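## Task

Move both parcels marked with white tape onto the top of the work bench that only arm1 can reach, and both parcels marked with blue tape onto the top of the two-door cabinet that only arm3 can reach. Each parcel must stand with the arrows on its sides pointing upward and its entire base supported by that top. A parcel left unheld on the floor or on a lower shelf makes the attempt fail, and a parcel that stays in place only because a robot is holding it at the end does not count. At the end, open the grippers and move the arms away.

## Robot and tools

Robots: three identical i2rt Big YAM arms named arm1, arm2 and arm3. Each has six revolute joints, a two-finger gripper and a wrist camera. With joints 1 and 6 at zero and the hand level and pointing forward, the wrist camera rides above the hand looking toward the fingertips. Reach is roughly 1.0 m from the joint 1 axis. Joints move at different speeds, so the hand can sweep a wide curve between postures. Loose objects may occasionally get nudged by an outside disturbance.

Frames: everything shares one scene frame with its origin on the floor and +z up. The hand point is midway between the fingertips; the hand z axis runs along the fingers and the fingers close along the hand y axis. Foot poses are not printed. Camera calibration (intrinsics K, distortion, T_world_to_cam and pos_world) is given per camera in OpenCV convention; room cameras room_a and room_b are fixed, wrist camera poses follow the reported joints, and all can be off by a few degrees or millimetres.

Tool execute_actions: argument actions is a list holding exactly one action object, or empty. The action object is keyed by robot name (arm1, arm2, arm3), each with a joints object. Inside joints, every value is an absolute target, never an offset: joint1_rad -2.879 to 2.879 (base yaw, positive counter-clockwise seen from above, zero points the way the foot faces); joint2_rad 0 to 3.141 (shoulder, zero has the upper arm lying back roughly level, larger raises it and then tips it forward); joint3_rad 0 to 3.019 (elbow, zero folded, larger opens); joint4_rad -1.692 to 1.57 (hand pitch, positive tips fingers up); joint5_rad -1.57 to 1.57 (hand sideways swing, positive toward the arm's right); joint6_rad -2.094 to 2.094 (hand roll, positive clockwise viewed from behind); gripper_m 0 to 0.093, the fingertip gap in metres. Angles are radians. Arms and joints may be omitted; all named motions begin together and can finish at different moments. Optional cameras is a list drawn from arm1_cam_wrist, arm2_cam_wrist, arm3_cam_wrist, room_a, room_b, all; omitted, null or all gives every camera, [] gives none. An unknown key, camera or an out-of-range number rejects the whole call and nothing moves. An empty actions list just reports state and pictures.

Tool wait: seconds from 0 to 10; commands nothing new, returns the same report. Tool zoom_image: camera name plus region [x0, y0, x1, y1] in pixels of that camera's latest full image, origin top-left, at most 504 by 504. Tool finished_scene: scene is the integer of the current scene; it is irreversible and reports success, then starts the next task.

Results: per-robot state including joint_positions and joint torques (drive output, six values in joint order, noisy, offset, nonzero even in free air, so a poor contact sensor). A pictures line lists the cameras in image order. joint_status tells how each commanded joint ended: done within tolerance (about ±0.045 for joint1, ±0.14 joint2, ±0.09 joint3, ±0.055 joint4, ±0.03 joint5, ±0.035 joint6, ±0.003 gripper); off_target means it stopped short and may still be pushing; contact_stop means it gave up its target and holds where it is; time_out means it could not arrive and may keep pushing toward a target limited near its current spot, named under on_its_own. on_its_own describes joints not commanded by this call; its held at value is a target, not a position. joint command not followed, usually with a cause line, means a self- or inter-arm collision check refused that arm's joint targets (gripper still acts); those joints read not_followed and may be retried with later actions. Empty calls never show this line. A stop reported in one result cancels the remaining execute_actions, wait and finished_scene calls in that same reply.

Things to avoid: the arms do not halt on contact and can push very hard; ease a stuck joint by sending its reported position. Pressing two robots against each other ends the run, and hard impacts are penalised; the collision check ignores fingers, gripper bodies and wrist cameras and can react late, and no line reports arm-to-arm contact. Long strain overheats motors: a MOTOR HOT line appears from 85 °C, and at 100 °C the arm goes limp and drops, shown as OVER-TEMPERATURE FAULT and limit_stop_at_motor_heat; resend targets afterwards. Loaded joints sag. Tiny target changes may not move a joint. Between calls the robots keep executing the last command. Avoid dropping, slamming or tipping parcels, and never leave one unheld on the floor or a lower shelf. Parcels need the arrows upright and the full base on the correct top; finish with grippers open and arms retracted.

Each tool is called by a JSON object that holds its "api" and its "payload".

## Session

{"api": "execute_actions", "payload": {"actions": []}}

Scene clock: 0.00 s.
Joint torques (N m, as the arm reports them, + toward a larger angle): no reading
Motor temperatures (°C, as the motors report them): arm1=[24 26 25 26 24 24] | arm2=[26 25 26 23 22 26] | arm3=[25 24 23 27 23 24]
arm1.joint_positions: joint1_rad=-0.755 joint2_rad=+0.419 joint3_rad=+1.516 joint4_rad=-1.613 joint5_rad=-0.228 joint6_rad=+0.736 gripper_m=+0.094
arm1.joint_status: not commanded
arm1.hand: x=+0.9109 y=-0.7919 z=+1.4196 quat_wxyz=(-0.454, -0.338, -0.793, -0.226) (m; scene frame)
arm2.joint_positions: joint1_rad=+0.786 joint2_rad=+0.573 joint3_rad=+1.420 joint4_rad=-1.475 joint5_rad=-0.210 joint6_rad=+0.001 gripper_m=+0.094
arm2.joint_status: not commanded
arm2.hand: x=+0.1081 y=+0.3893 z=+1.5013 quat_wxyz=(-0.229, +0.699, -0.543, -0.406) (m; scene frame)
arm3.joint_positions: joint1_rad=-0.426 joint2_rad=+0.453 joint3_rad=+1.319 joint4_rad=-1.350 joint5_rad=-0.162 joint6_rad=+0.345 gripper_m=+0.094
arm3.joint_status: not commanded
arm3.hand: x=-1.0819 y=+0.4510 z=+1.3950 quat_wxyz=(-0.346, -0.818, -0.247, +0.387) (m; scene frame)
pictures: arm1_cam_wrist, arm2_cam_wrist, arm3_cam_wrist, room_a, room_b
Images, in order (width x height): arm1_cam_wrist 616x616, arm2_cam_wrist 616x616, arm3_cam_wrist 616x616, room_a 672x504, room_b 672x504.

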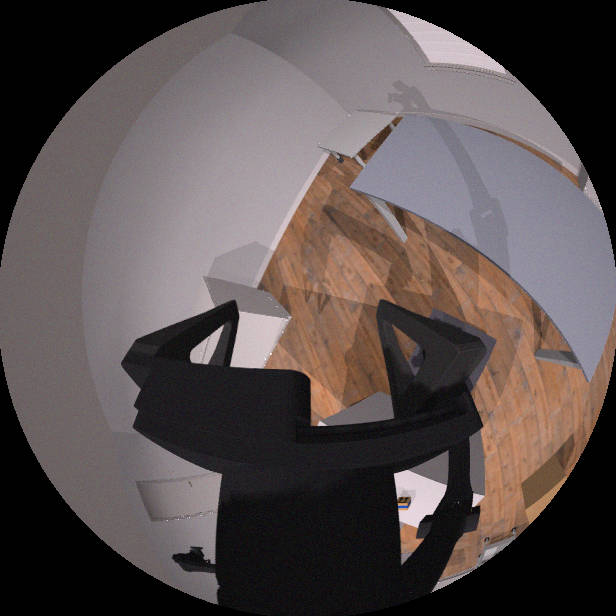

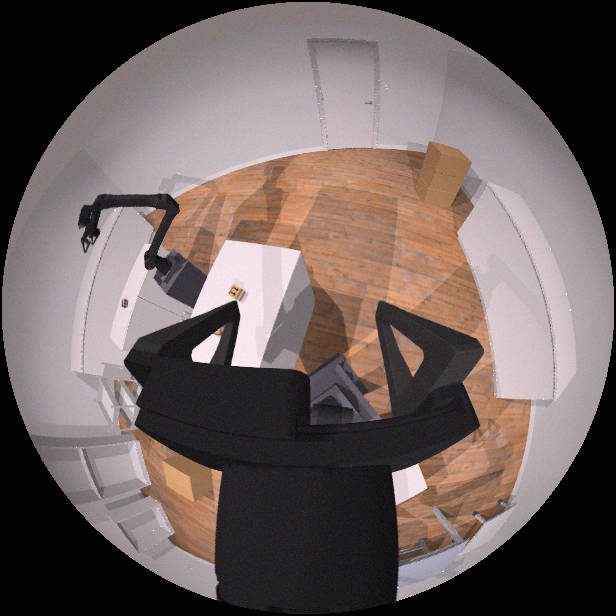

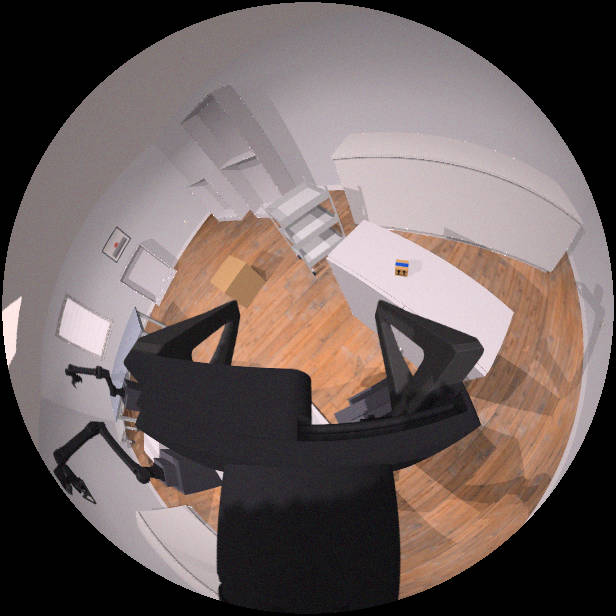

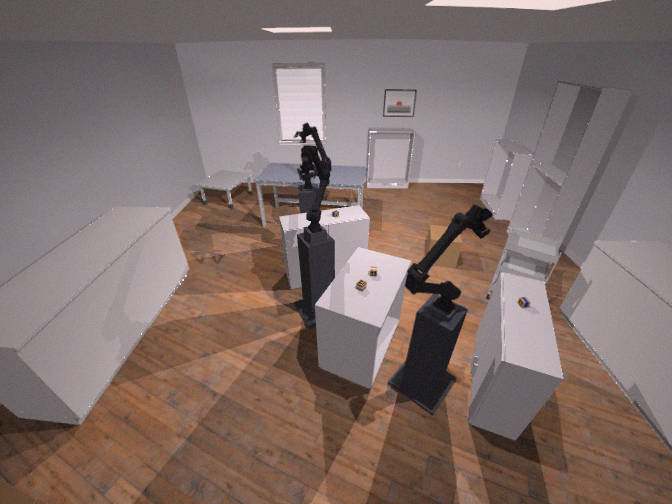

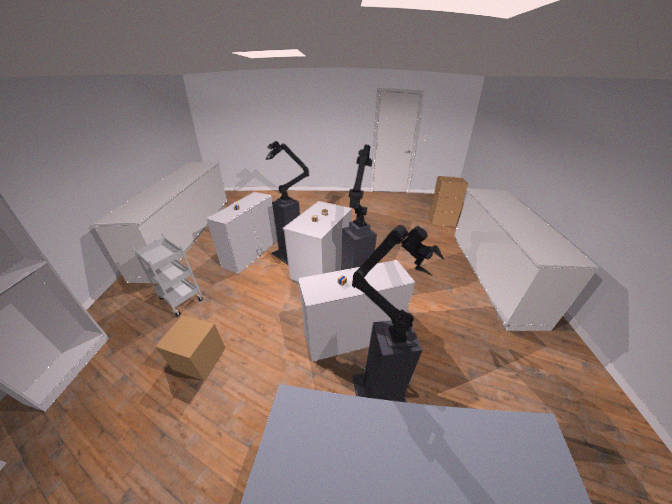

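{"api": "zoom_image", "payload": {"camera": "room_a", "region": [310, 195, 410, 305]}}

{"api": "zoom_image", "payload": {"camera": "room_a", "region": [480, 270, 560, 330]}}

{"api": "zoom_image", "payload": {"camera": "room_b", "region": [290, 195, 390, 300]}}

{"api": "zoom_image", "payload": {"camera": "arm3_cam_wrist", "region": [370, 240, 430, 300]}}

Region (310, 195, 410, 305) of room_a's 672x504 image, scaled by 4.582, with more detail than that image has; it fills the left 458 columns of this view, and the rest is white.

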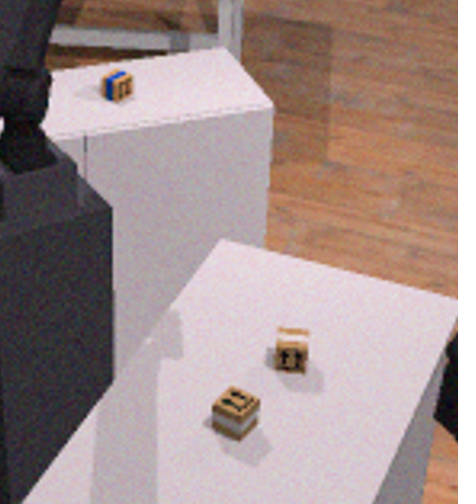

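Region (480, 270, 560, 330) of room_a's 672x504 image, scaled by 6.300, with more detail than that image has; it fills the top 378 rows of this view, and the rest is white.

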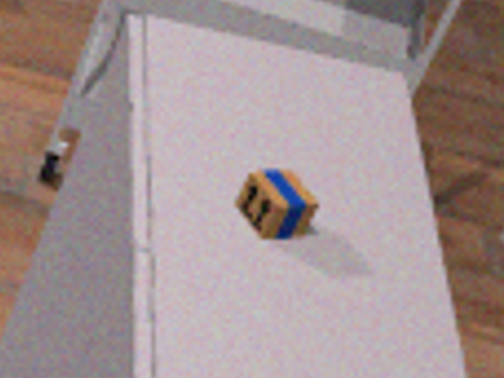

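Region (290, 195, 390, 300) of room_b's 672x504 image, scaled by 4.800, with more detail than that image has; it fills the left 480 columns of this view, and the rest is white.

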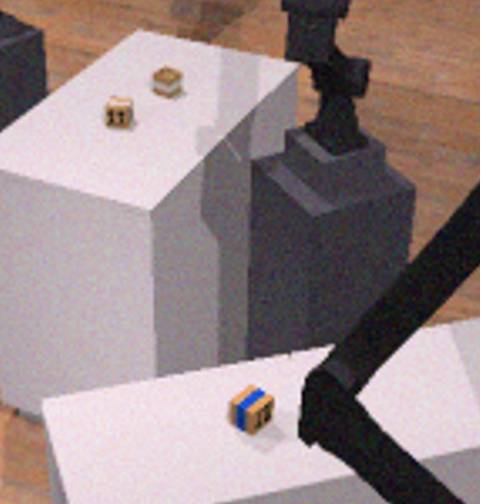

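Region (370, 240, 430, 300) of arm3_cam_wrist's 616x616 image, scaled by 8.400, with more detail than that image has.

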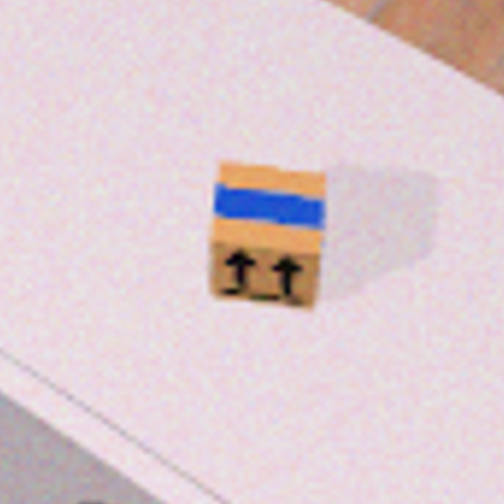

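{"api": "execute_actions", "payload": {"actions": [{"arm1":{"joints":{"joint2_rad":1.2,"joint3_rad":1.2,"joint4_rad":0,"joint5_rad":0,"joint6_rad":0}},"arm2":{"joints":{"joint2_rad":1.57,"joint3_rad":1.57,"joint4_rad":-1.57,"joint5_rad":0,"joint6_rad":0}},"arm3":{"joints":{"joint2_rad":1.57,"joint3_rad":1.2,"joint4_rad":-1.2,"joint5_rad":0,"joint6_rad":0}}}], "cameras": ["room_a","room_b"]}}

{"api": "execute_actions", "payload": {"actions": [{"arm1":{"joints":{"joint1_rad":0}},"arm2":{"joints":{"joint1_rad":0}},"arm3":{"joints":{"joint1_rad":0.3}}}]}}

Scene clock: 14.67 s.
Joint torques (N m, as the arm reports them, + toward a larger angle): arm1=[-0.89 -9.54 12.71  2.65  0.04 -0.31] | arm2=[ -0.46 -14.77   9.08  -0.7    0.03  -0.04] | arm3=[ -1.06 -11.42   7.25   0.2    0.09   0.06]
Motor temperatures (°C, as the motors report them): arm1=[24 26 27 26 24 24] | arm2=[26 25 27 23 22 26] | arm3=[25 24 25 27 23 24]
arm1.joint_positions: joint1_rad=-0.755 joint2_rad=+1.207 joint3_rad=+1.174 joint4_rad=-0.021 joint5_rad=-0.003 joint6_rad=+0.012 gripper_m=+0.094
arm1.joint_status: all done
arm1.hand: x=+1.3825 y=-0.9279 z=+1.3327 quat_wxyz=(-0.683, -0.077, -0.723, +0.064) (m; scene frame)
arm2.joint_positions: joint1_rad=+0.786 joint2_rad=+1.575 joint3_rad=+1.556 joint4_rad=-1.553 joint5_rad=-0.003 joint6_rad=+0.001 gripper_m=+0.094
arm2.joint_status: all done
arm2.hand: x=+0.1026 y=+0.6782 z=+1.2236 quat_wxyz=(-0.002, +0.755, -0.656, -0.005) (m; scene frame)
arm3.joint_positions: joint1_rad=-0.426 joint2_rad=+1.565 joint3_rad=+1.204 joint4_rad=-1.209 joint5_rad=-0.003 joint6_rad=+0.009 gripper_m=+0.094
arm3.joint_status: all done
arm3.hand: x=-1.2808 y=+0.2675 z=+0.9883 quat_wxyz=(-0.004, -0.915, -0.403, -0.002) (m; scene frame)
pictures: room_a, room_b
Images, in order (width x height): room_a 672x504, room_b 672x504.

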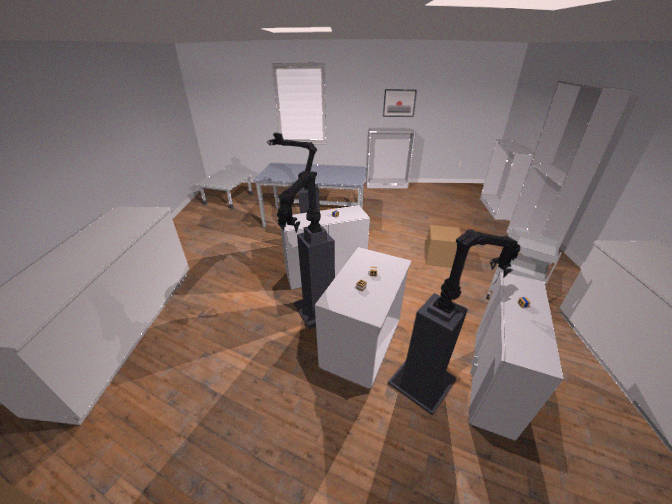

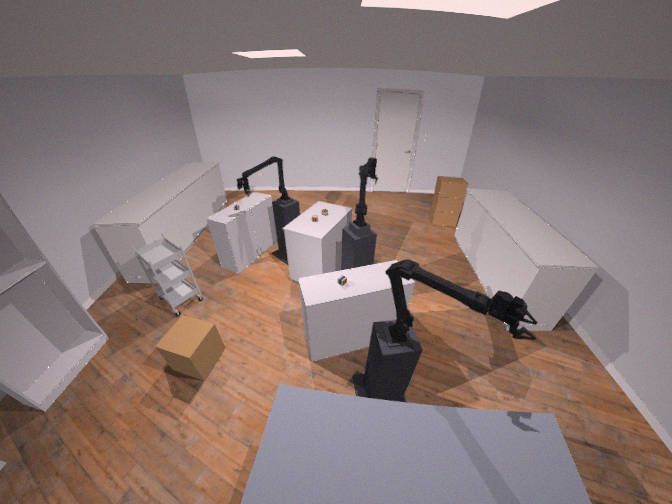

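Scene clock: 16.03 s.
Joint torques (N m, as the arm reports them, + toward a larger angle): arm1=[-0.21 -9.56 12.65  2.65 -0.06 -0.31] | arm2=[ -0.17 -15.2    8.68  -0.58  -0.16  -0.02] | arm3=[ -1.53 -11.2    7.31   0.2   -0.01   0.07]
Motor temperatures (°C, as the motors report them): arm1=[24 26 27 26 24 24] | arm2=[26 25 27 23 22 26] | arm3=[25 24 25 27 23 24]
arm1.joint_positions: joint1_rad=-0.001 joint2_rad=+1.207 joint3_rad=+1.174 joint4_rad=-0.021 joint5_rad=+0.000 joint6_rad=+0.010 gripper_m=+0.094
arm1.joint_status: all done
arm1.hand: x=+1.3087 y=-0.5090 z=+1.3336 quat_wxyz=(-0.659, +0.193, -0.701, -0.192) (m; scene frame)
arm2.joint_positions: joint1_rad=-0.007 joint2_rad=+1.575 joint3_rad=+1.556 joint4_rad=-1.553 joint5_rad=+0.001 joint6_rad=+0.001 gripper_m=+0.094
arm2.joint_status: all done
arm2.hand: x=+0.4566 y=+0.5858 z=+1.2220 quat_wxyz=(-0.001, +0.443, -0.896, -0.005) (m; scene frame)
arm3.joint_positions: joint1_rad=+0.303 joint2_rad=+1.565 joint3_rad=+1.204 joint4_rad=-1.209 joint5_rad=-0.001 joint6_rad=+0.007 gripper_m=+0.094
arm3.joint_status: all done
arm3.hand: x=-0.9854 y=+0.1531 z=+0.9903 quat_wxyz=(-0.003, -0.711, -0.703, -0.001) (m; scene frame)
pictures: arm1_cam_wrist, arm2_cam_wrist, arm3_cam_wrist, room_a, room_b
camera_calibration (this result's frames):
arm1_cam_wrist: T_world_to_cam=[[0.533175, -0.845858, -0.0157761, -1.10318], [-0.544224, -0.328648, -0.771888, 1.5796], [0.647722, 0.420137, -0.635563, 0.337979], [0, 0, 0, 1]] pos_world=[1.22893, -0.556, 1.41668]
arm2_cam_wrist: T_world_to_cam=[[0.795058, -0.606492, -0.00711746, 0.00153328], [-0.491883, -0.651593, 0.577475, -0.0953594], [-0.354871, -0.455625, -0.816378, 1.54924], [0, 0, 0, 1]] pos_world=[0.501658, 0.644669, 1.31985]
arm3_cam_wrist: T_world_to_cam=[[-0.999987, 0.00268693, 0.00426975, -0.991936], [0.00469006, 0.806931, 0.590627, -0.704591], [-0.00185842, 0.590639, -0.806933, 0.830066], [0, 0, 0, 1]] pos_world=[-0.987077, 0.0809517, 1.09019]
Images, in order (width x height): arm1_cam_wrist 616x616, arm2_cam_wrist 616x616, arm3_cam_wrist 616x616, room_a 672x504, room_b 672x504.

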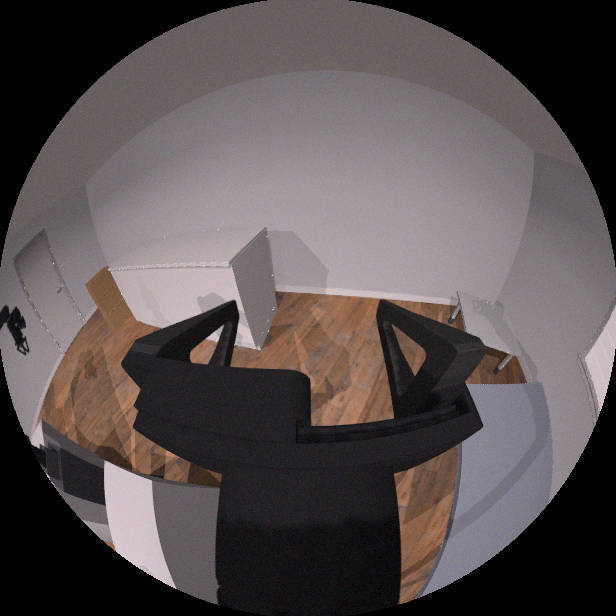

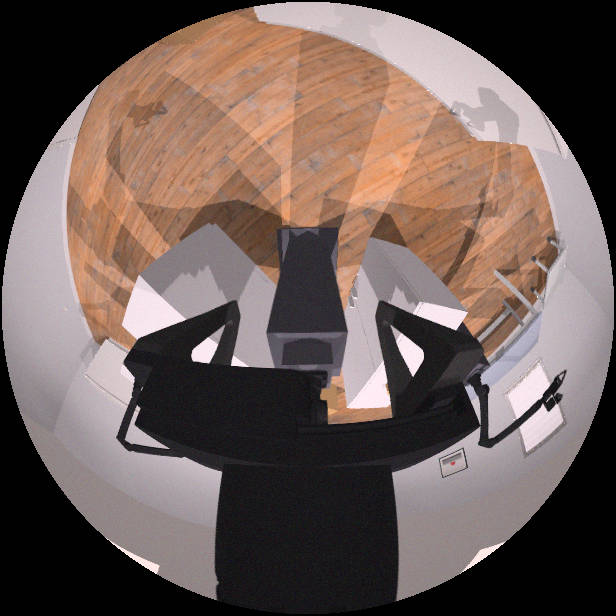

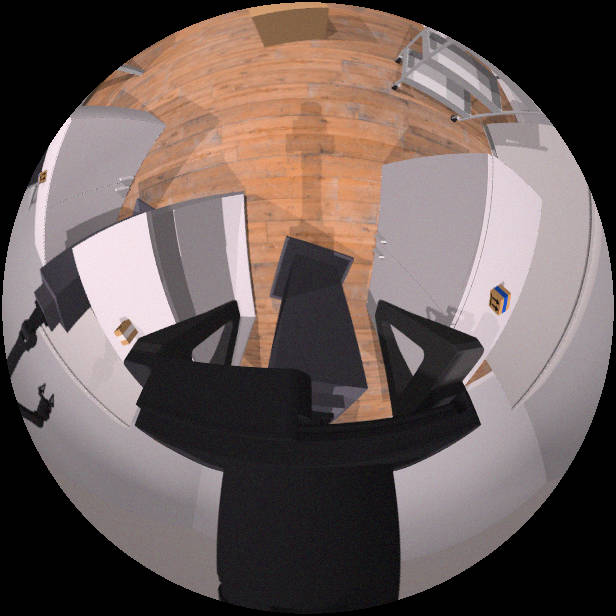

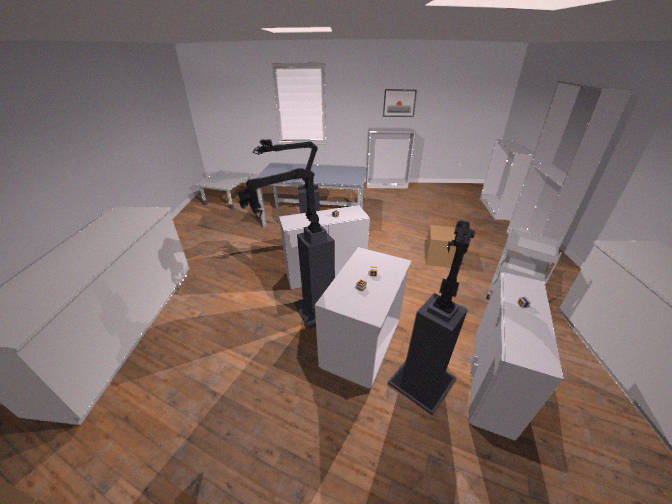

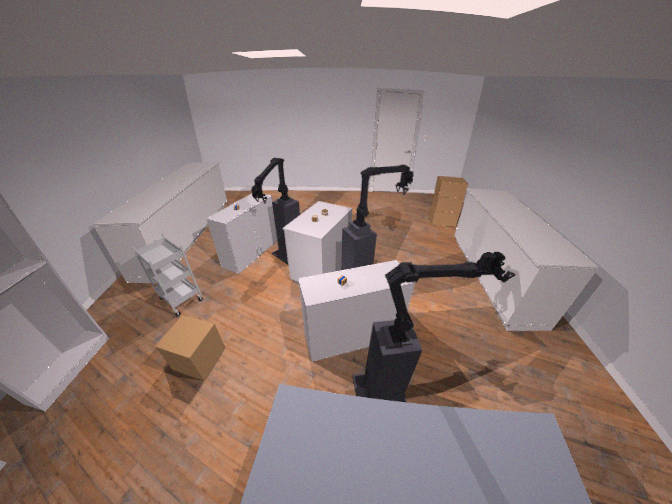

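{"api": "execute_actions", "payload": {"actions": [{"arm1":{"joints":{"joint1_rad":2.1,"joint4_rad":-1.288}},"arm2":{"joints":{"joint1_rad":2.133}},"arm3":{"joints":{"joint1_rad":-0.5}}}], "cameras": []}}

{"api": "execute_actions", "payload": {"actions": [{"arm1":{"joints":{"joint2_rad":1.993,"joint3_rad":1.71}},"arm2":{"joints":{"joint2_rad":2.133,"joint3_rad":1.514,"joint4_rad":-0.952}}}], "cameras": ["arm1_cam_wrist","arm2_cam_wrist","room_b"]}}

Scene clock: 43.30 s.
Joint torques (N m, as the arm reports them, + toward a larger angle): arm1=[-0.48 -8.47 11.71  0.6  -0.04 -0.29] | arm2=[ -1.53 -15.19   8.77  -0.77  -0.11  -0.04] | arm3=[ -0.99 -11.4    7.28   0.19  -0.07   0.08]
Motor temperatures (°C, as the motors report them): arm1=[24 27 31 26 24 24] | arm2=[26 26 29 23 22 26] | arm3=[25 25 26 27 23 24]
arm1.joint_positions: joint1_rad=+2.098 joint2_rad=+1.207 joint3_rad=+1.174 joint4_rad=-1.281 joint5_rad=+0.000 joint6_rad=+0.010 gripper_m=+0.095
arm1.joint_status: all done
arm1.hand: x=+0.4674 y=-0.6247 z=+1.1133 quat_wxyz=(-0.031, +0.960, -0.246, -0.127) (m; scene frame)
arm2.joint_positions: joint1_rad=+2.139 joint2_rad=+1.575 joint3_rad=+1.556 joint4_rad=-1.553 joint5_rad=+0.000 joint6_rad=+0.001 gripper_m=+0.094
arm2.joint_status: all done
arm2.hand: x=-0.3021 y=+0.2466 z=+1.2194 quat_wxyz=(-0.005, +0.999, -0.039, +0.000) (m; scene frame)
arm3.joint_positions: joint1_rad=-0.501 joint2_rad=+1.565 joint3_rad=+1.204 joint4_rad=-1.209 joint5_rad=+0.000 joint6_rad=+0.006 gripper_m=+0.094
arm3.joint_status: all done
arm3.hand: x=-1.3052 y=+0.2913 z=+0.9881 quat_wxyz=(-0.002, -0.929, -0.369, -0.002) (m; scene frame)
pictures: none
No camera images: the call's "cameras" was empty. Leave "cameras" out to get every camera's image.

Scene clock: 44.80 s.
Joint torques (N m, as the arm reports them, + toward a larger angle): arm1=[ -0.43 -21.24  12.45   0.26  -0.06  -0.27] | arm2=[ -1.23 -23.38   6.64   0.97  -0.09  -0.04] | arm3=[ -1.   -11.27   7.3    0.17  -0.07   0.08]
Motor temperatures (°C, as the motors report them): arm1=[24 27 31 26 24 24] | arm2=[26 27 29 23 22 26] | arm3=[25 25 26 27 23 24]
arm1.joint_positions: joint1_rad=+2.098 joint2_rad=+2.025 joint3_rad=+1.664 joint4_rad=-1.289 joint5_rad=+0.000 joint6_rad=+0.010 gripper_m=+0.095
arm1.joint_status: all done
arm1.hand: x=+0.2969 y=-0.5338 z=+0.9171 quat_wxyz=(+0.009, +0.968, -0.248, +0.035) (m; scene frame)
arm2.joint_positions: joint1_rad=+2.139 joint2_rad=+2.158 joint3_rad=+1.503 joint4_rad=-0.969 joint5_rad=+0.000 joint6_rad=+0.001 gripper_m=+0.094
arm2.joint_status: all done
arm2.hand: x=-0.4072 y=+0.2583 z=+0.8938 quat_wxyz=(-0.004, +0.999, -0.039, +0.026) (m; scene frame)
arm3.joint_positions: joint1_rad=-0.501 joint2_rad=+1.565 joint3_rad=+1.204 joint4_rad=-1.209 joint5_rad=+0.000 joint6_rad=+0.006 gripper_m=+0.094
arm3.joint_status: not commanded
arm3.hand: x=-1.3052 y=+0.2913 z=+0.9881 quat_wxyz=(-0.002, -0.929, -0.369, -0.002) (m; scene frame)
pictures: arm1_cam_wrist, arm2_cam_wrist, room_b
camera_calibration (this result's frames):
arm1_cam_wrist: T_world_to_cam=[[0.481878, 0.876167, -0.0111408, 0.338942], [0.670741, -0.360656, 0.6481, -0.980829], [0.563826, -0.319778, -0.761474, 0.484477], [0, 0, 0, 1]] pos_world=[0.221392, -0.495787, 1.00837]
arm2_cam_wrist: T_world_to_cam=[[0.0766241, 0.996999, 0.0110551, -0.235614], [0.778751, -0.0667673, 0.62377, -0.219062], [0.622636, -0.0391866, -0.78153, 1.08488], [0, 0, 0, 1]] pos_world=[-0.48684, 0.262794, 0.987118]
Images, in order (width x height): arm1_cam_wrist 616x616, arm2_cam_wrist 616x616, room_b 672x504.

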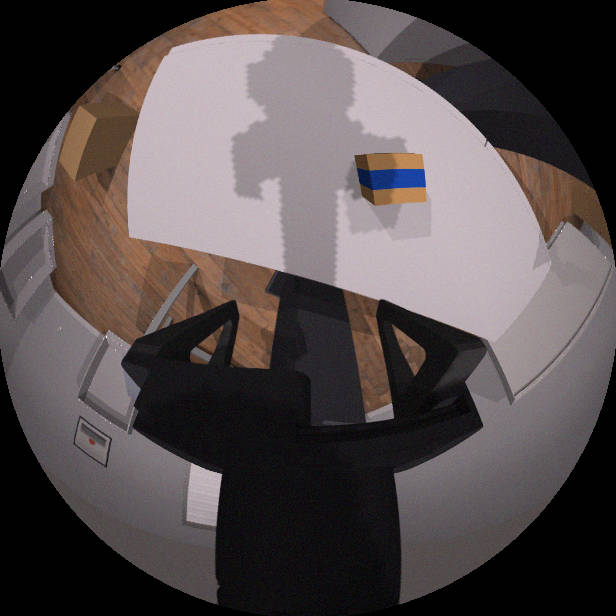

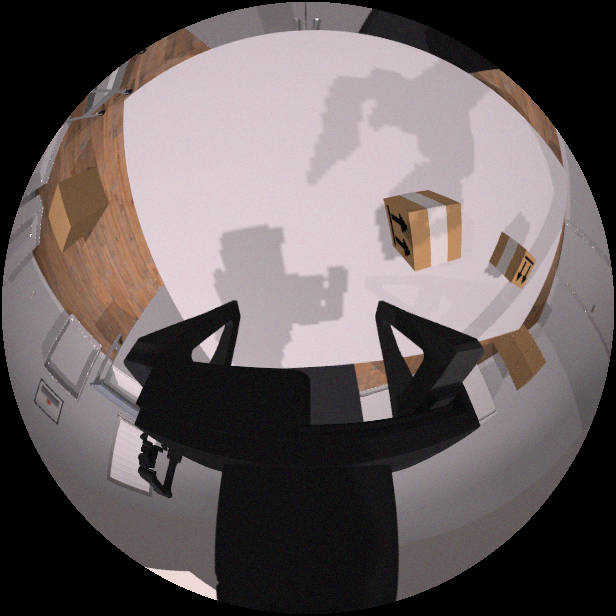

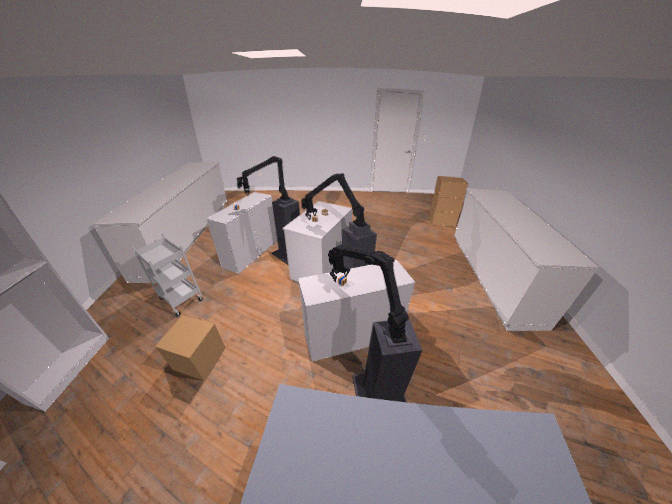

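{"api": "execute_actions", "payload": {"actions": [{"arm1":{"joints":{"joint1_rad":1.9}},"arm2":{"joints":{"joint1_rad":1.951,"joint2_rad":2.195,"joint3_rad":1.705,"joint4_rad":-1.03}}}], "cameras": ["arm1_cam_wrist","arm2_cam_wrist"]}}

Scene clock: 58.57 s.
Joint torques (N m, as the arm reports them, + toward a larger angle): arm1=[ -0.72 -20.75  12.36   0.26  -0.08  -0.29] | arm2=[ -1.05 -21.97   9.06  -0.5   -0.13  -0.04] | arm3=[ -0.91 -11.35   7.28   0.15  -0.07   0.08]
Motor temperatures (°C, as the motors report them): arm1=[24 28 31 26 24 24] | arm2=[26 28 28 23 22 26] | arm3=[25 25 26 27 23 24]
arm1.joint_positions: joint1_rad=+1.898 joint2_rad=+2.025 joint3_rad=+1.664 joint4_rad=-1.289 joint5_rad=+0.001 joint6_rad=+0.009 gripper_m=+0.095
arm1.joint_status: all done
arm1.hand: x=+0.3622 y=-0.4367 z=+0.9169 quat_wxyz=(+0.013, +0.939, -0.343, +0.034) (m; scene frame)
arm2.joint_positions: joint1_rad=+1.949 joint2_rad=+2.179 joint3_rad=+1.672 joint4_rad=-1.013 joint5_rad=+0.001 joint6_rad=+0.001 gripper_m=+0.094
arm2.joint_status: all done
arm2.hand: x=-0.4486 y=+0.3825 z=+0.9365 quat_wxyz=(-0.009, +0.991, -0.133, -0.027) (m; scene frame)
arm3.joint_positions: joint1_rad=-0.501 joint2_rad=+1.565 joint3_rad=+1.204 joint4_rad=-1.209 joint5_rad=+0.000 joint6_rad=+0.006 gripper_m=+0.094
arm3.joint_status: not commanded
arm3.hand: x=-1.3052 y=+0.2913 z=+0.9881 quat_wxyz=(-0.002, -0.929, -0.369, -0.002) (m; scene frame)
pictures: arm1_cam_wrist, arm2_cam_wrist
camera_calibration (this result's frames):
arm1_cam_wrist: T_world_to_cam=[[0.645634, 0.763562, -0.0113989, 0.114109], [0.586107, -0.485906, 0.648362, -1.01374], [0.489526, -0.425286, -0.761247, 0.459203], [0, 0, 0, 1]] pos_world=[0.295694, -0.384418, 1.00814]
arm2_cam_wrist: T_world_to_cam=[[0.263566, 0.964573, 0.0115165, -0.26086], [0.812051, -0.228303, 0.537076, -0.047288], [0.520678, -0.132203, -0.843455, 1.19677], [0, 0, 0, 1]] pos_world=[-0.515976, 0.399039, 1.03782]
Images, in order (width x height): arm1_cam_wrist 616x616, arm2_cam_wrist 616x616.

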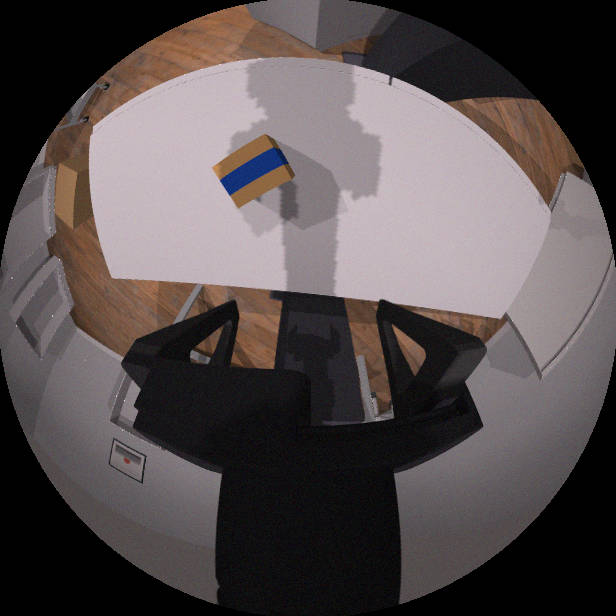

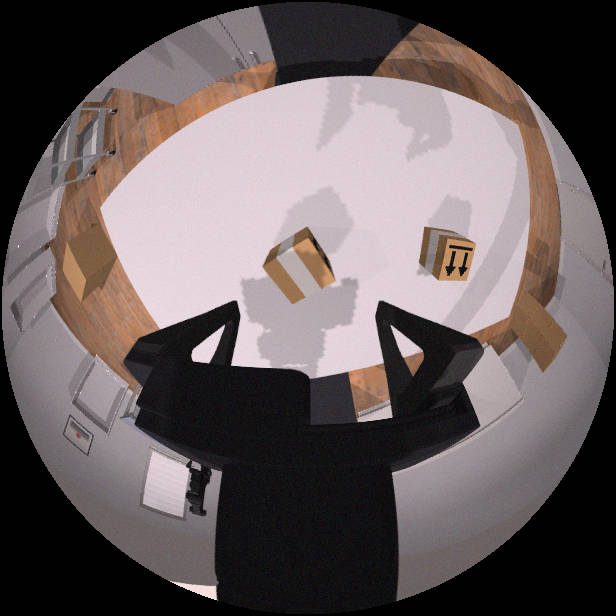

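{"api": "execute_actions", "payload": {"actions": [{"arm1":{"joints":{"joint1_rad":2.6,"joint2_rad":1.6}},"arm2":{"joints":{"joint6_rad":-0.56,"joint2_rad":2.27,"joint4_rad":-0.93}}}], "cameras": ["arm2_cam_wrist"]}}

Scene clock: 66.80 s.
Joint torques (N m, as the arm reports them, + toward a larger angle): arm1=[ -1.79 -12.82  11.39   1.11   0.02  -0.25] | arm2=[ -0.74 -22.01   8.56   1.03  -0.18  -0.04] | arm3=[ -0.91 -11.3    7.28   0.18  -0.07   0.07]
Motor temperatures (°C, as the motors report them): arm1=[24 29 32 26 24 24] | arm2=[26 28 29 23 22 26] | arm3=[25 25 26 27 23 24]
arm1.joint_positions: joint1_rad=+2.608 joint2_rad=+1.590 joint3_rad=+1.688 joint4_rad=-1.289 joint5_rad=-0.003 joint6_rad=+0.008 gripper_m=+0.095
arm1.joint_status: all done
arm1.hand: x=+0.2473 y=-0.8224 z=+1.1724 quat_wxyz=(+0.003, +0.982, +0.006, -0.191) (m; scene frame)
arm2.joint_positions: joint1_rad=+1.949 joint2_rad=+2.259 joint3_rad=+1.672 joint4_rad=-0.948 joint5_rad=+0.001 joint6_rad=-0.551 gripper_m=+0.094
arm2.joint_status: all done
arm2.hand: x=-0.4499 y=+0.3833 z=+0.8881 quat_wxyz=(-0.013, +0.990, +0.142, -0.016) (m; scene frame)
arm3.joint_positions: joint1_rad=-0.501 joint2_rad=+1.565 joint3_rad=+1.204 joint4_rad=-1.209 joint5_rad=+0.000 joint6_rad=+0.006 gripper_m=+0.094
arm3.joint_status: not commanded
arm3.hand: x=-1.3052 y=+0.2913 z=+0.9881 quat_wxyz=(-0.002, -0.929, -0.369, -0.002) (m; scene frame)
pictures: arm2_cam_wrist
camera_calibration (this result's frames):
arm2_cam_wrist: T_world_to_cam=[[-0.281825, 0.95897, 0.0308474, -0.521182], [0.799848, 0.217062, 0.559578, -0.216272], [0.529923, 0.182376, -0.828203, 1.02666], [0, 0, 0, 1]] pos_world=[-0.517947, 0.359504, 0.98738]
Images, in order (width x height): arm2_cam_wrist 616x616.

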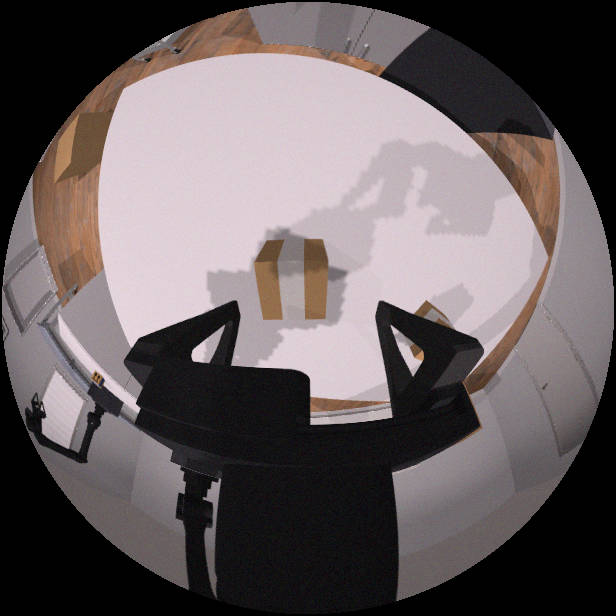

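{"api": "execute_actions", "payload": {"actions": [{"arm2":{"joints":{"joint1_rad":1.965,"joint2_rad":2.385,"joint4_rad":-0.86}}}], "cameras": ["arm2_cam_wrist"]}}

Scene clock: 70.30 s.
Joint torques (N m, as the arm reports them, + toward a larger angle): arm1=[ -1.55 -13.05  11.55   1.1    0.    -0.26] | arm2=[ -0.24 -23.78   8.12   0.9   -0.21  -0.11] | arm3=[ -0.91 -11.35   7.28   0.16  -0.07   0.08]
Motor temperatures (°C, as the motors report them): arm1=[24 28 32 26 24 24] | arm2=[26 28 29 23 22 26] | arm3=[25 25 26 27 23 24]
arm1.joint_positions: joint1_rad=+2.608 joint2_rad=+1.590 joint3_rad=+1.688 joint4_rad=-1.289 joint5_rad=-0.003 joint6_rad=+0.008 gripper_m=+0.095
arm1.joint_status: not commanded
arm1.hand: x=+0.2473 y=-0.8224 z=+1.1724 quat_wxyz=(+0.003, +0.982, +0.006, -0.191) (m; scene frame)
arm2.joint_positions: joint1_rad=+1.953 joint2_rad=+2.386 joint3_rad=+1.672 joint4_rad=-0.876 joint5_rad=+0.001 joint6_rad=-0.552 gripper_m=+0.094
arm2.joint_status: all done
arm2.hand: x=-0.4376 y=+0.3784 z=+0.8102 quat_wxyz=(-0.002, +0.989, +0.144, +0.009) (m; scene frame)
arm3.joint_positions: joint1_rad=-0.501 joint2_rad=+1.565 joint3_rad=+1.204 joint4_rad=-1.209 joint5_rad=+0.000 joint6_rad=+0.006 gripper_m=+0.094
arm3.joint_status: not commanded
arm3.hand: x=-1.3052 y=+0.2913 z=+0.9881 quat_wxyz=(-0.002, -0.929, -0.369, -0.002) (m; scene frame)
pictures: arm2_cam_wrist
camera_calibration (this result's frames):
arm2_cam_wrist: T_world_to_cam=[[-0.286535, 0.958067, 0.00240578, -0.489251], [0.76867, 0.22839, 0.597482, -0.23001], [0.571878, 0.173049, -0.801879, 0.957133], [0, 0, 0, 1]] pos_world=[-0.510749, 0.355637, 0.906109]
Images, in order (width x height): arm2_cam_wrist 616x616.

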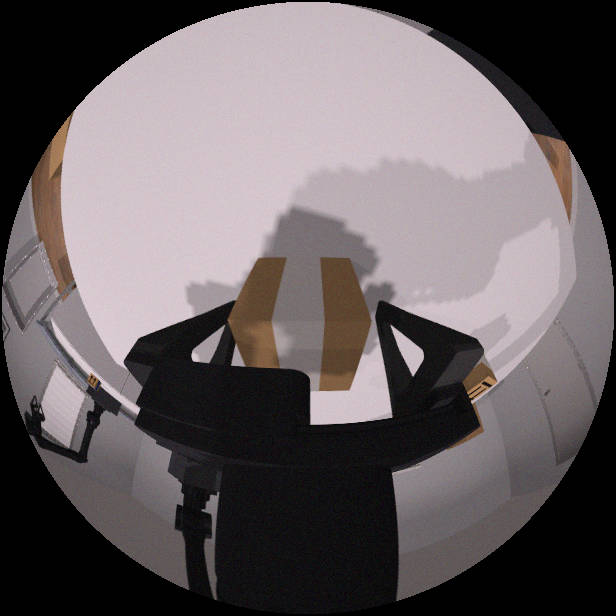

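{"api": "execute_actions", "payload": {"actions": [{"arm2":{"joints":{"gripper_m":0.03}}}], "cameras": []}}

{"api": "execute_actions", "payload": {"actions": [{"arm2":{"joints":{"joint2_rad":2.1,"joint3_rad":1.55,"joint4_rad":-1.0}}}], "cameras": []}}

{"api": "execute_actions", "payload": {"actions": [{"arm2":{"joints":{"joint1_rad":-2.008,"joint6_rad":0}}}], "cameras": ["arm2_cam_wrist","room_b","room_a"]}}

Scene clock: 75.37 s.
Joint torques (N m, as the arm reports them, + toward a larger angle): arm1=[ -1.43 -13.05  11.55   1.06   0.02  -0.28] | arm2=[  0.01 -23.24   7.88   0.87  -0.18  -0.1 ] | arm3=[ -0.92 -11.3    7.29   0.2   -0.07   0.08]
Motor temperatures (°C, as the motors report them): arm1=[24 28 32 26 24 24] | arm2=[26 28 29 23 22 26] | arm3=[25 25 27 27 23 24]
arm1.joint_positions: joint1_rad=+2.608 joint2_rad=+1.590 joint3_rad=+1.688 joint4_rad=-1.289 joint5_rad=-0.003 joint6_rad=+0.008 gripper_m=+0.095
arm1.joint_status: not commanded
arm1.hand: x=+0.2473 y=-0.8224 z=+1.1724 quat_wxyz=(+0.003, +0.982, +0.006, -0.191) (m; scene frame)
arm2.joint_positions: joint1_rad=+1.953 joint2_rad=+2.386 joint3_rad=+1.672 joint4_rad=-0.876 joint5_rad=+0.000 joint6_rad=-0.553 gripper_m=+0.053
arm2.joint_status: gripper_m off_target (ended at +0.053, target +0.030)
arm2.hand: x=-0.4377 y=+0.3783 z=+0.8102 quat_wxyz=(-0.002, +0.989, +0.144, +0.009) (m; scene frame)
arm3.joint_positions: joint1_rad=-0.501 joint2_rad=+1.565 joint3_rad=+1.204 joint4_rad=-1.209 joint5_rad=+0.000 joint6_rad=+0.006 gripper_m=+0.094
arm3.joint_status: not commanded
arm3.hand: x=-1.3052 y=+0.2913 z=+0.9881 quat_wxyz=(-0.002, -0.929, -0.369, -0.002) (m; scene frame)
pictures: none
No camera images: the call's "cameras" was empty. Leave "cameras" out to get every camera's image.

Scene clock: 76.63 s.
Joint torques (N m, as the arm reports them, + toward a larger angle): arm1=[ -1.26 -13.03  11.53   1.06   0.01  -0.27] | arm2=[  0.1  -20.11   6.77  -0.33  -0.19  -0.12] | arm3=[ -0.85 -11.26   7.3    0.16  -0.07   0.08]
Motor temperatures (°C, as the motors report them): arm1=[24 28 32 26 24 24] | arm2=[26 28 29 23 22 26] | arm3=[25 25 27 27 23 24]
arm1.joint_positions: joint1_rad=+2.608 joint2_rad=+1.590 joint3_rad=+1.688 joint4_rad=-1.289 joint5_rad=-0.003 joint6_rad=+0.008 gripper_m=+0.095
arm1.joint_status: not commanded
arm1.hand: x=+0.2473 y=-0.8224 z=+1.1724 quat_wxyz=(+0.003, +0.982, +0.006, -0.191) (m; scene frame)
arm2.joint_positions: joint1_rad=+1.953 joint2_rad=+2.088 joint3_rad=+1.542 joint4_rad=-0.987 joint5_rad=+0.000 joint6_rad=-0.553 gripper_m=+0.053
arm2.joint_status: all done
arm2.hand: x=-0.4138 y=+0.3704 z=+0.9470 quat_wxyz=(-0.013, +0.989, +0.145, -0.017) (m; scene frame)
arm3.joint_positions: joint1_rad=-0.501 joint2_rad=+1.565 joint3_rad=+1.204 joint4_rad=-1.209 joint5_rad=+0.000 joint6_rad=+0.006 gripper_m=+0.094
arm3.joint_status: not commanded
arm3.hand: x=-1.3052 y=+0.2913 z=+0.9881 quat_wxyz=(-0.002, -0.929, -0.369, -0.002) (m; scene frame)
pictures: none
No camera images: the call's "cameras" was empty. Leave "cameras" out to get every camera's image.

Scene clock: 79.83 s.
Joint torques (N m, as the arm reports them, + toward a larger angle): arm1=[ -1.24 -13.51  11.64   1.05   0.01  -0.26] | arm2=[ -0.45 -19.88   6.95  -0.4   -0.18   0.02] | arm3=[ -0.89 -11.18   7.27   0.18  -0.07   0.08]
Motor temperatures (°C, as the motors report them): arm1=[24 28 32 26 24 24] | arm2=[26 28 29 23 22 26] | arm3=[25 25 27 27 23 24]
arm1.joint_positions: joint1_rad=+2.608 joint2_rad=+1.590 joint3_rad=+1.688 joint4_rad=-1.289 joint5_rad=-0.003 joint6_rad=+0.008 gripper_m=+0.095
arm1.joint_status: not commanded
arm1.hand: x=+0.2473 y=-0.8224 z=+1.1724 quat_wxyz=(+0.003, +0.982, +0.006, -0.191) (m; scene frame)
arm2.joint_positions: joint1_rad=-2.018 joint2_rad=+2.088 joint3_rad=+1.542 joint4_rad=-0.987 joint5_rad=+0.002 joint6_rad=-0.006 gripper_m=+0.053
arm2.joint_status: all done
arm2.hand: x=+0.4467 y=-0.3227 z=+0.9378 quat_wxyz=(-0.012, -0.517, -0.856, +0.006) (m; scene frame)
arm3.joint_positions: joint1_rad=-0.501 joint2_rad=+1.565 joint3_rad=+1.204 joint4_rad=-1.209 joint5_rad=+0.000 joint6_rad=+0.006 gripper_m=+0.094
arm3.joint_status: not commanded
arm3.hand: x=-1.3052 y=+0.2913 z=+0.9881 quat_wxyz=(-0.002, -0.929, -0.369, -0.002) (m; scene frame)
pictures: arm2_cam_wrist, room_a, room_b
camera_calibration (this result's frames):
arm2_cam_wrist: T_world_to_cam=[[-0.884232, -0.467044, -0.00195066, 0.246747], [-0.387494, 0.73128, 0.561318, -0.113287], [-0.260734, 0.497091, -0.827598, 1.1757], [0, 0, 0, 1]] pos_world=[0.480828, -0.386344, 1.03708]
Images, in order (width x height): arm2_cam_wrist 616x616, room_a 672x504, room_b 672x504.

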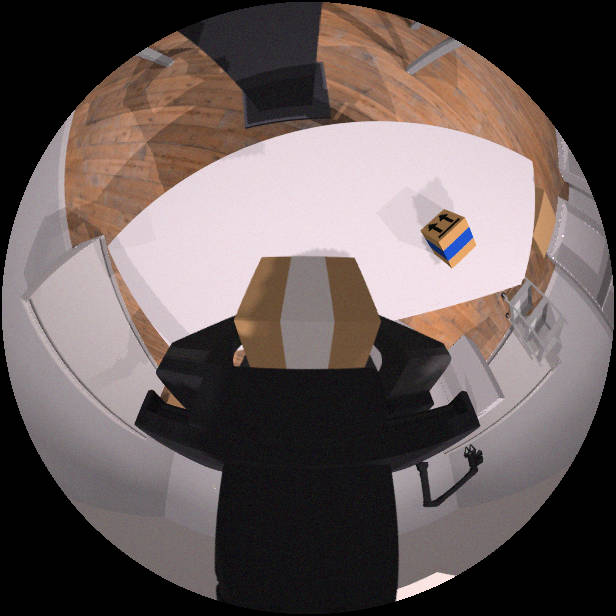

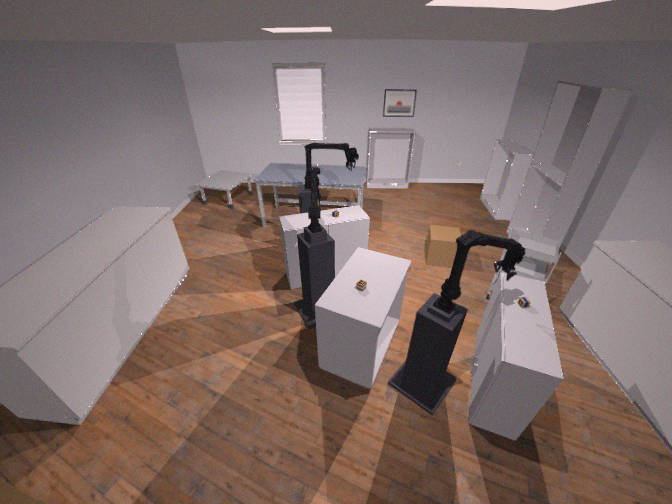

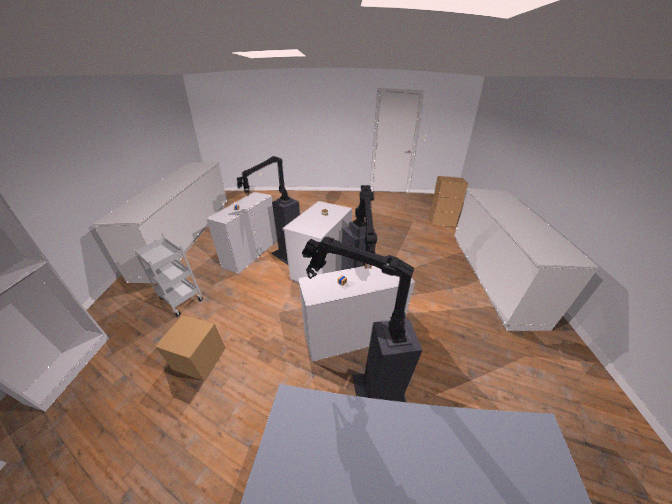

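{"api": "execute_actions", "payload": {"actions": [{"arm2":{"joints":{"joint2_rad":2.41,"joint3_rad":1.81,"joint4_rad":-0.91}},"arm1":{"joints":{"joint1_rad":2.85}}}], "cameras": ["arm2_cam_wrist","arm1_cam_wrist"]}}

{"api": "zoom_image", "payload": {"camera": "arm2_cam_wrist", "region": [380, 150, 580, 350]}}

Scene clock: 89.20 s.
Joint torques (N m, as the arm reports them, + toward a larger angle): arm1=[ -1.33 -12.86  11.53   1.08   0.03  -0.24] | arm2=[  0.24 -25.06   9.28   0.69  -0.16   0.03] | arm3=[ -0.8  -11.24   7.28   0.19  -0.07   0.07]
Motor temperatures (°C, as the motors report them): arm1=[24 28 32 26 24 24] | arm2=[26 28 29 23 22 26] | arm3=[25 25 27 27 23 24]
arm1.joint_positions: joint1_rad=+2.857 joint2_rad=+1.590 joint3_rad=+1.688 joint4_rad=-1.289 joint5_rad=-0.003 joint6_rad=+0.008 gripper_m=+0.095
arm1.joint_status: all done
arm1.hand: x=+0.2674 y=-0.9618 z=+1.1721 quat_wxyz=(+0.026, +0.973, +0.128, -0.189) (m; scene frame)
arm2.joint_positions: joint1_rad=-2.018 joint2_rad=+2.421 joint3_rad=+1.762 joint4_rad=-0.920 joint5_rad=+0.002 joint6_rad=-0.006 gripper_m=+0.053
arm2.joint_status: all done
arm2.hand: x=+0.4685 y=-0.3634 z=+0.8050 quat_wxyz=(+0.007, -0.517, -0.856, -0.006) (m; scene frame)
arm3.joint_positions: joint1_rad=-0.501 joint2_rad=+1.565 joint3_rad=+1.204 joint4_rad=-1.209 joint5_rad=+0.000 joint6_rad=+0.006 gripper_m=+0.094
arm3.joint_status: not commanded
arm3.hand: x=-1.3052 y=+0.2913 z=+0.9881 quat_wxyz=(-0.002, -0.929, -0.369, -0.002) (m; scene frame)
pictures: arm1_cam_wrist, arm2_cam_wrist
camera_calibration (this result's frames):
arm1_cam_wrist: T_world_to_cam=[[-0.261182, 0.9652, -0.0131789, 1.01764], [0.93502, 0.25636, 0.244982, -0.285378], [0.239835, 0.0516623, -0.969438, 1.24604], [0, 0, 0, 1]] pos_world=[0.23378, -0.973443, 1.29128]
arm2_cam_wrist: T_world_to_cam=[[-0.884194, -0.467115, -0.00224795, 0.246895], [-0.375583, 0.708058, 0.597989, -0.0440085], [-0.277738, 0.529583, -0.801501, 1.09047], [0, 0, 0, 1]] pos_world=[0.504639, -0.431006, 0.900885]
Images, in order (width x height): arm1_cam_wrist 616x616, arm2_cam_wrist 616x616.

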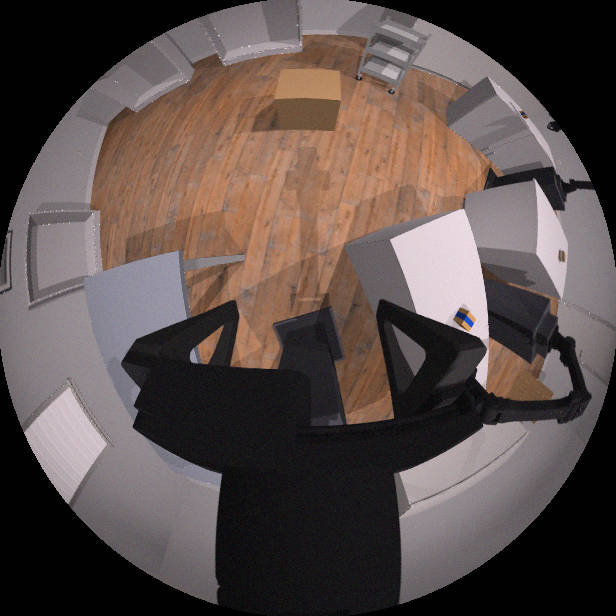

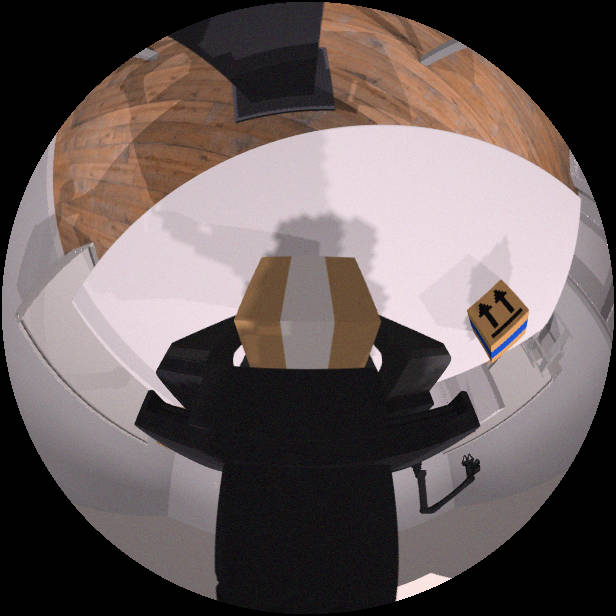

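Region (380, 150, 580, 350) of arm2_cam_wrist's 616x616 image, scaled by 2.520, with more detail than that image has.

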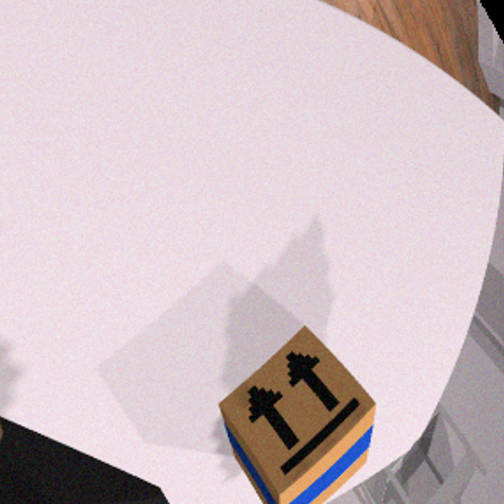

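{"api": "execute_actions", "payload": {"actions": [{"arm2":{"joints":{"joint2_rad":2.445,"joint4_rad":-0.88}}}], "cameras": []}}

Scene clock: 91.20 s.
Joint torques (N m, as the arm reports them, + toward a larger angle): arm1=[ -0.93 -13.21  11.5    1.09   0.03  -0.25] | arm2=[  0.07 -22.5    9.23   1.02  -0.18   0.02] | arm3=[ -0.89 -11.3    7.27   0.19  -0.07   0.07]
Motor temperatures (°C, as the motors report them): arm1=[24 28 32 26 24 24] | arm2=[26 28 29 23 22 26] | arm3=[25 25 27 27 23 24]
arm1.joint_positions: joint1_rad=+2.857 joint2_rad=+1.590 joint3_rad=+1.688 joint4_rad=-1.289 joint5_rad=-0.003 joint6_rad=+0.008 gripper_m=+0.095
arm1.joint_status: not commanded
arm1.hand: x=+0.2674 y=-0.9618 z=+1.1721 quat_wxyz=(+0.026, +0.973, +0.128, -0.189) (m; scene frame)
arm2.joint_positions: joint1_rad=-2.018 joint2_rad=+2.421 joint3_rad=+1.762 joint4_rad=-0.899 joint5_rad=+0.002 joint6_rad=-0.006 gripper_m=+0.053
arm2.joint_status: all done
arm2.hand: x=+0.4709 y=-0.3681 z=+0.8049 quat_wxyz=(-0.002, -0.517, -0.856, +0.000) (m; scene frame)
arm3.joint_positions: joint1_rad=-0.501 joint2_rad=+1.565 joint3_rad=+1.204 joint4_rad=-1.209 joint5_rad=+0.000 joint6_rad=+0.006 gripper_m=+0.094
arm3.joint_status: not commanded
arm3.hand: x=-1.3052 y=+0.2913 z=+0.9881 quat_wxyz=(-0.002, -0.929, -0.369, -0.002) (m; scene frame)
pictures: none
No camera images: the call's "cameras" was empty. Leave "cameras" out to get every camera's image.

{"api": "execute_actions", "payload": {"actions": [{"arm2":{"joints":{"joint2_rad":2.475}}}], "cameras": ["room_b"]}}

Scene clock: 93.80 s.
Joint torques (N m, as the arm reports them, + toward a larger angle): arm1=[ -1.12 -13.43  11.56   1.12   0.04  -0.24] | arm2=[  0.27 -21.76   8.76   0.86  -0.17   0.02] | arm3=[ -0.97 -11.23   7.3    0.15  -0.06   0.08]
Motor temperatures (°C, as the motors report them): arm1=[24 28 32 26 24 24] | arm2=[26 29 29 23 22 26] | arm3=[25 25 27 27 23 24]
arm1.joint_positions: joint1_rad=+2.857 joint2_rad=+1.590 joint3_rad=+1.688 joint4_rad=-1.289 joint5_rad=-0.003 joint6_rad=+0.008 gripper_m=+0.095
arm1.joint_status: not commanded
arm1.hand: x=+0.2674 y=-0.9618 z=+1.1721 quat_wxyz=(+0.026, +0.973, +0.128, -0.189) (m; scene frame)
arm2.joint_positions: joint1_rad=-2.017 joint2_rad=+2.443 joint3_rad=+1.767 joint4_rad=-0.895 joint5_rad=+0.001 joint6_rad=-0.006 gripper_m=+0.053
arm2.joint_status: all done
arm2.hand: x=+0.4700 y=-0.3649 z=+0.7925 quat_wxyz=(+0.004, -0.516, -0.856, -0.004) (m; scene frame)
arm3.joint_positions: joint1_rad=-0.501 joint2_rad=+1.565 joint3_rad=+1.204 joint4_rad=-1.209 joint5_rad=+0.000 joint6_rad=+0.006 gripper_m=+0.094
arm3.joint_status: not commanded
arm3.hand: x=-1.3052 y=+0.2913 z=+0.9881 quat_wxyz=(-0.002, -0.929, -0.369, -0.002) (m; scene frame)
pictures: room_b
Images, in order (width x height): room_b 672x504.

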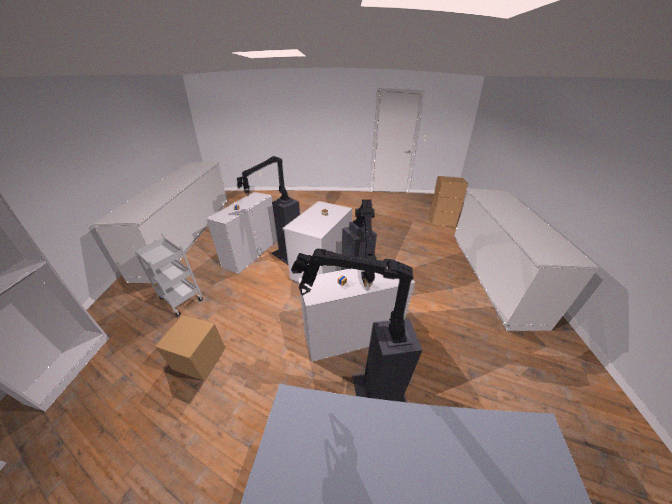

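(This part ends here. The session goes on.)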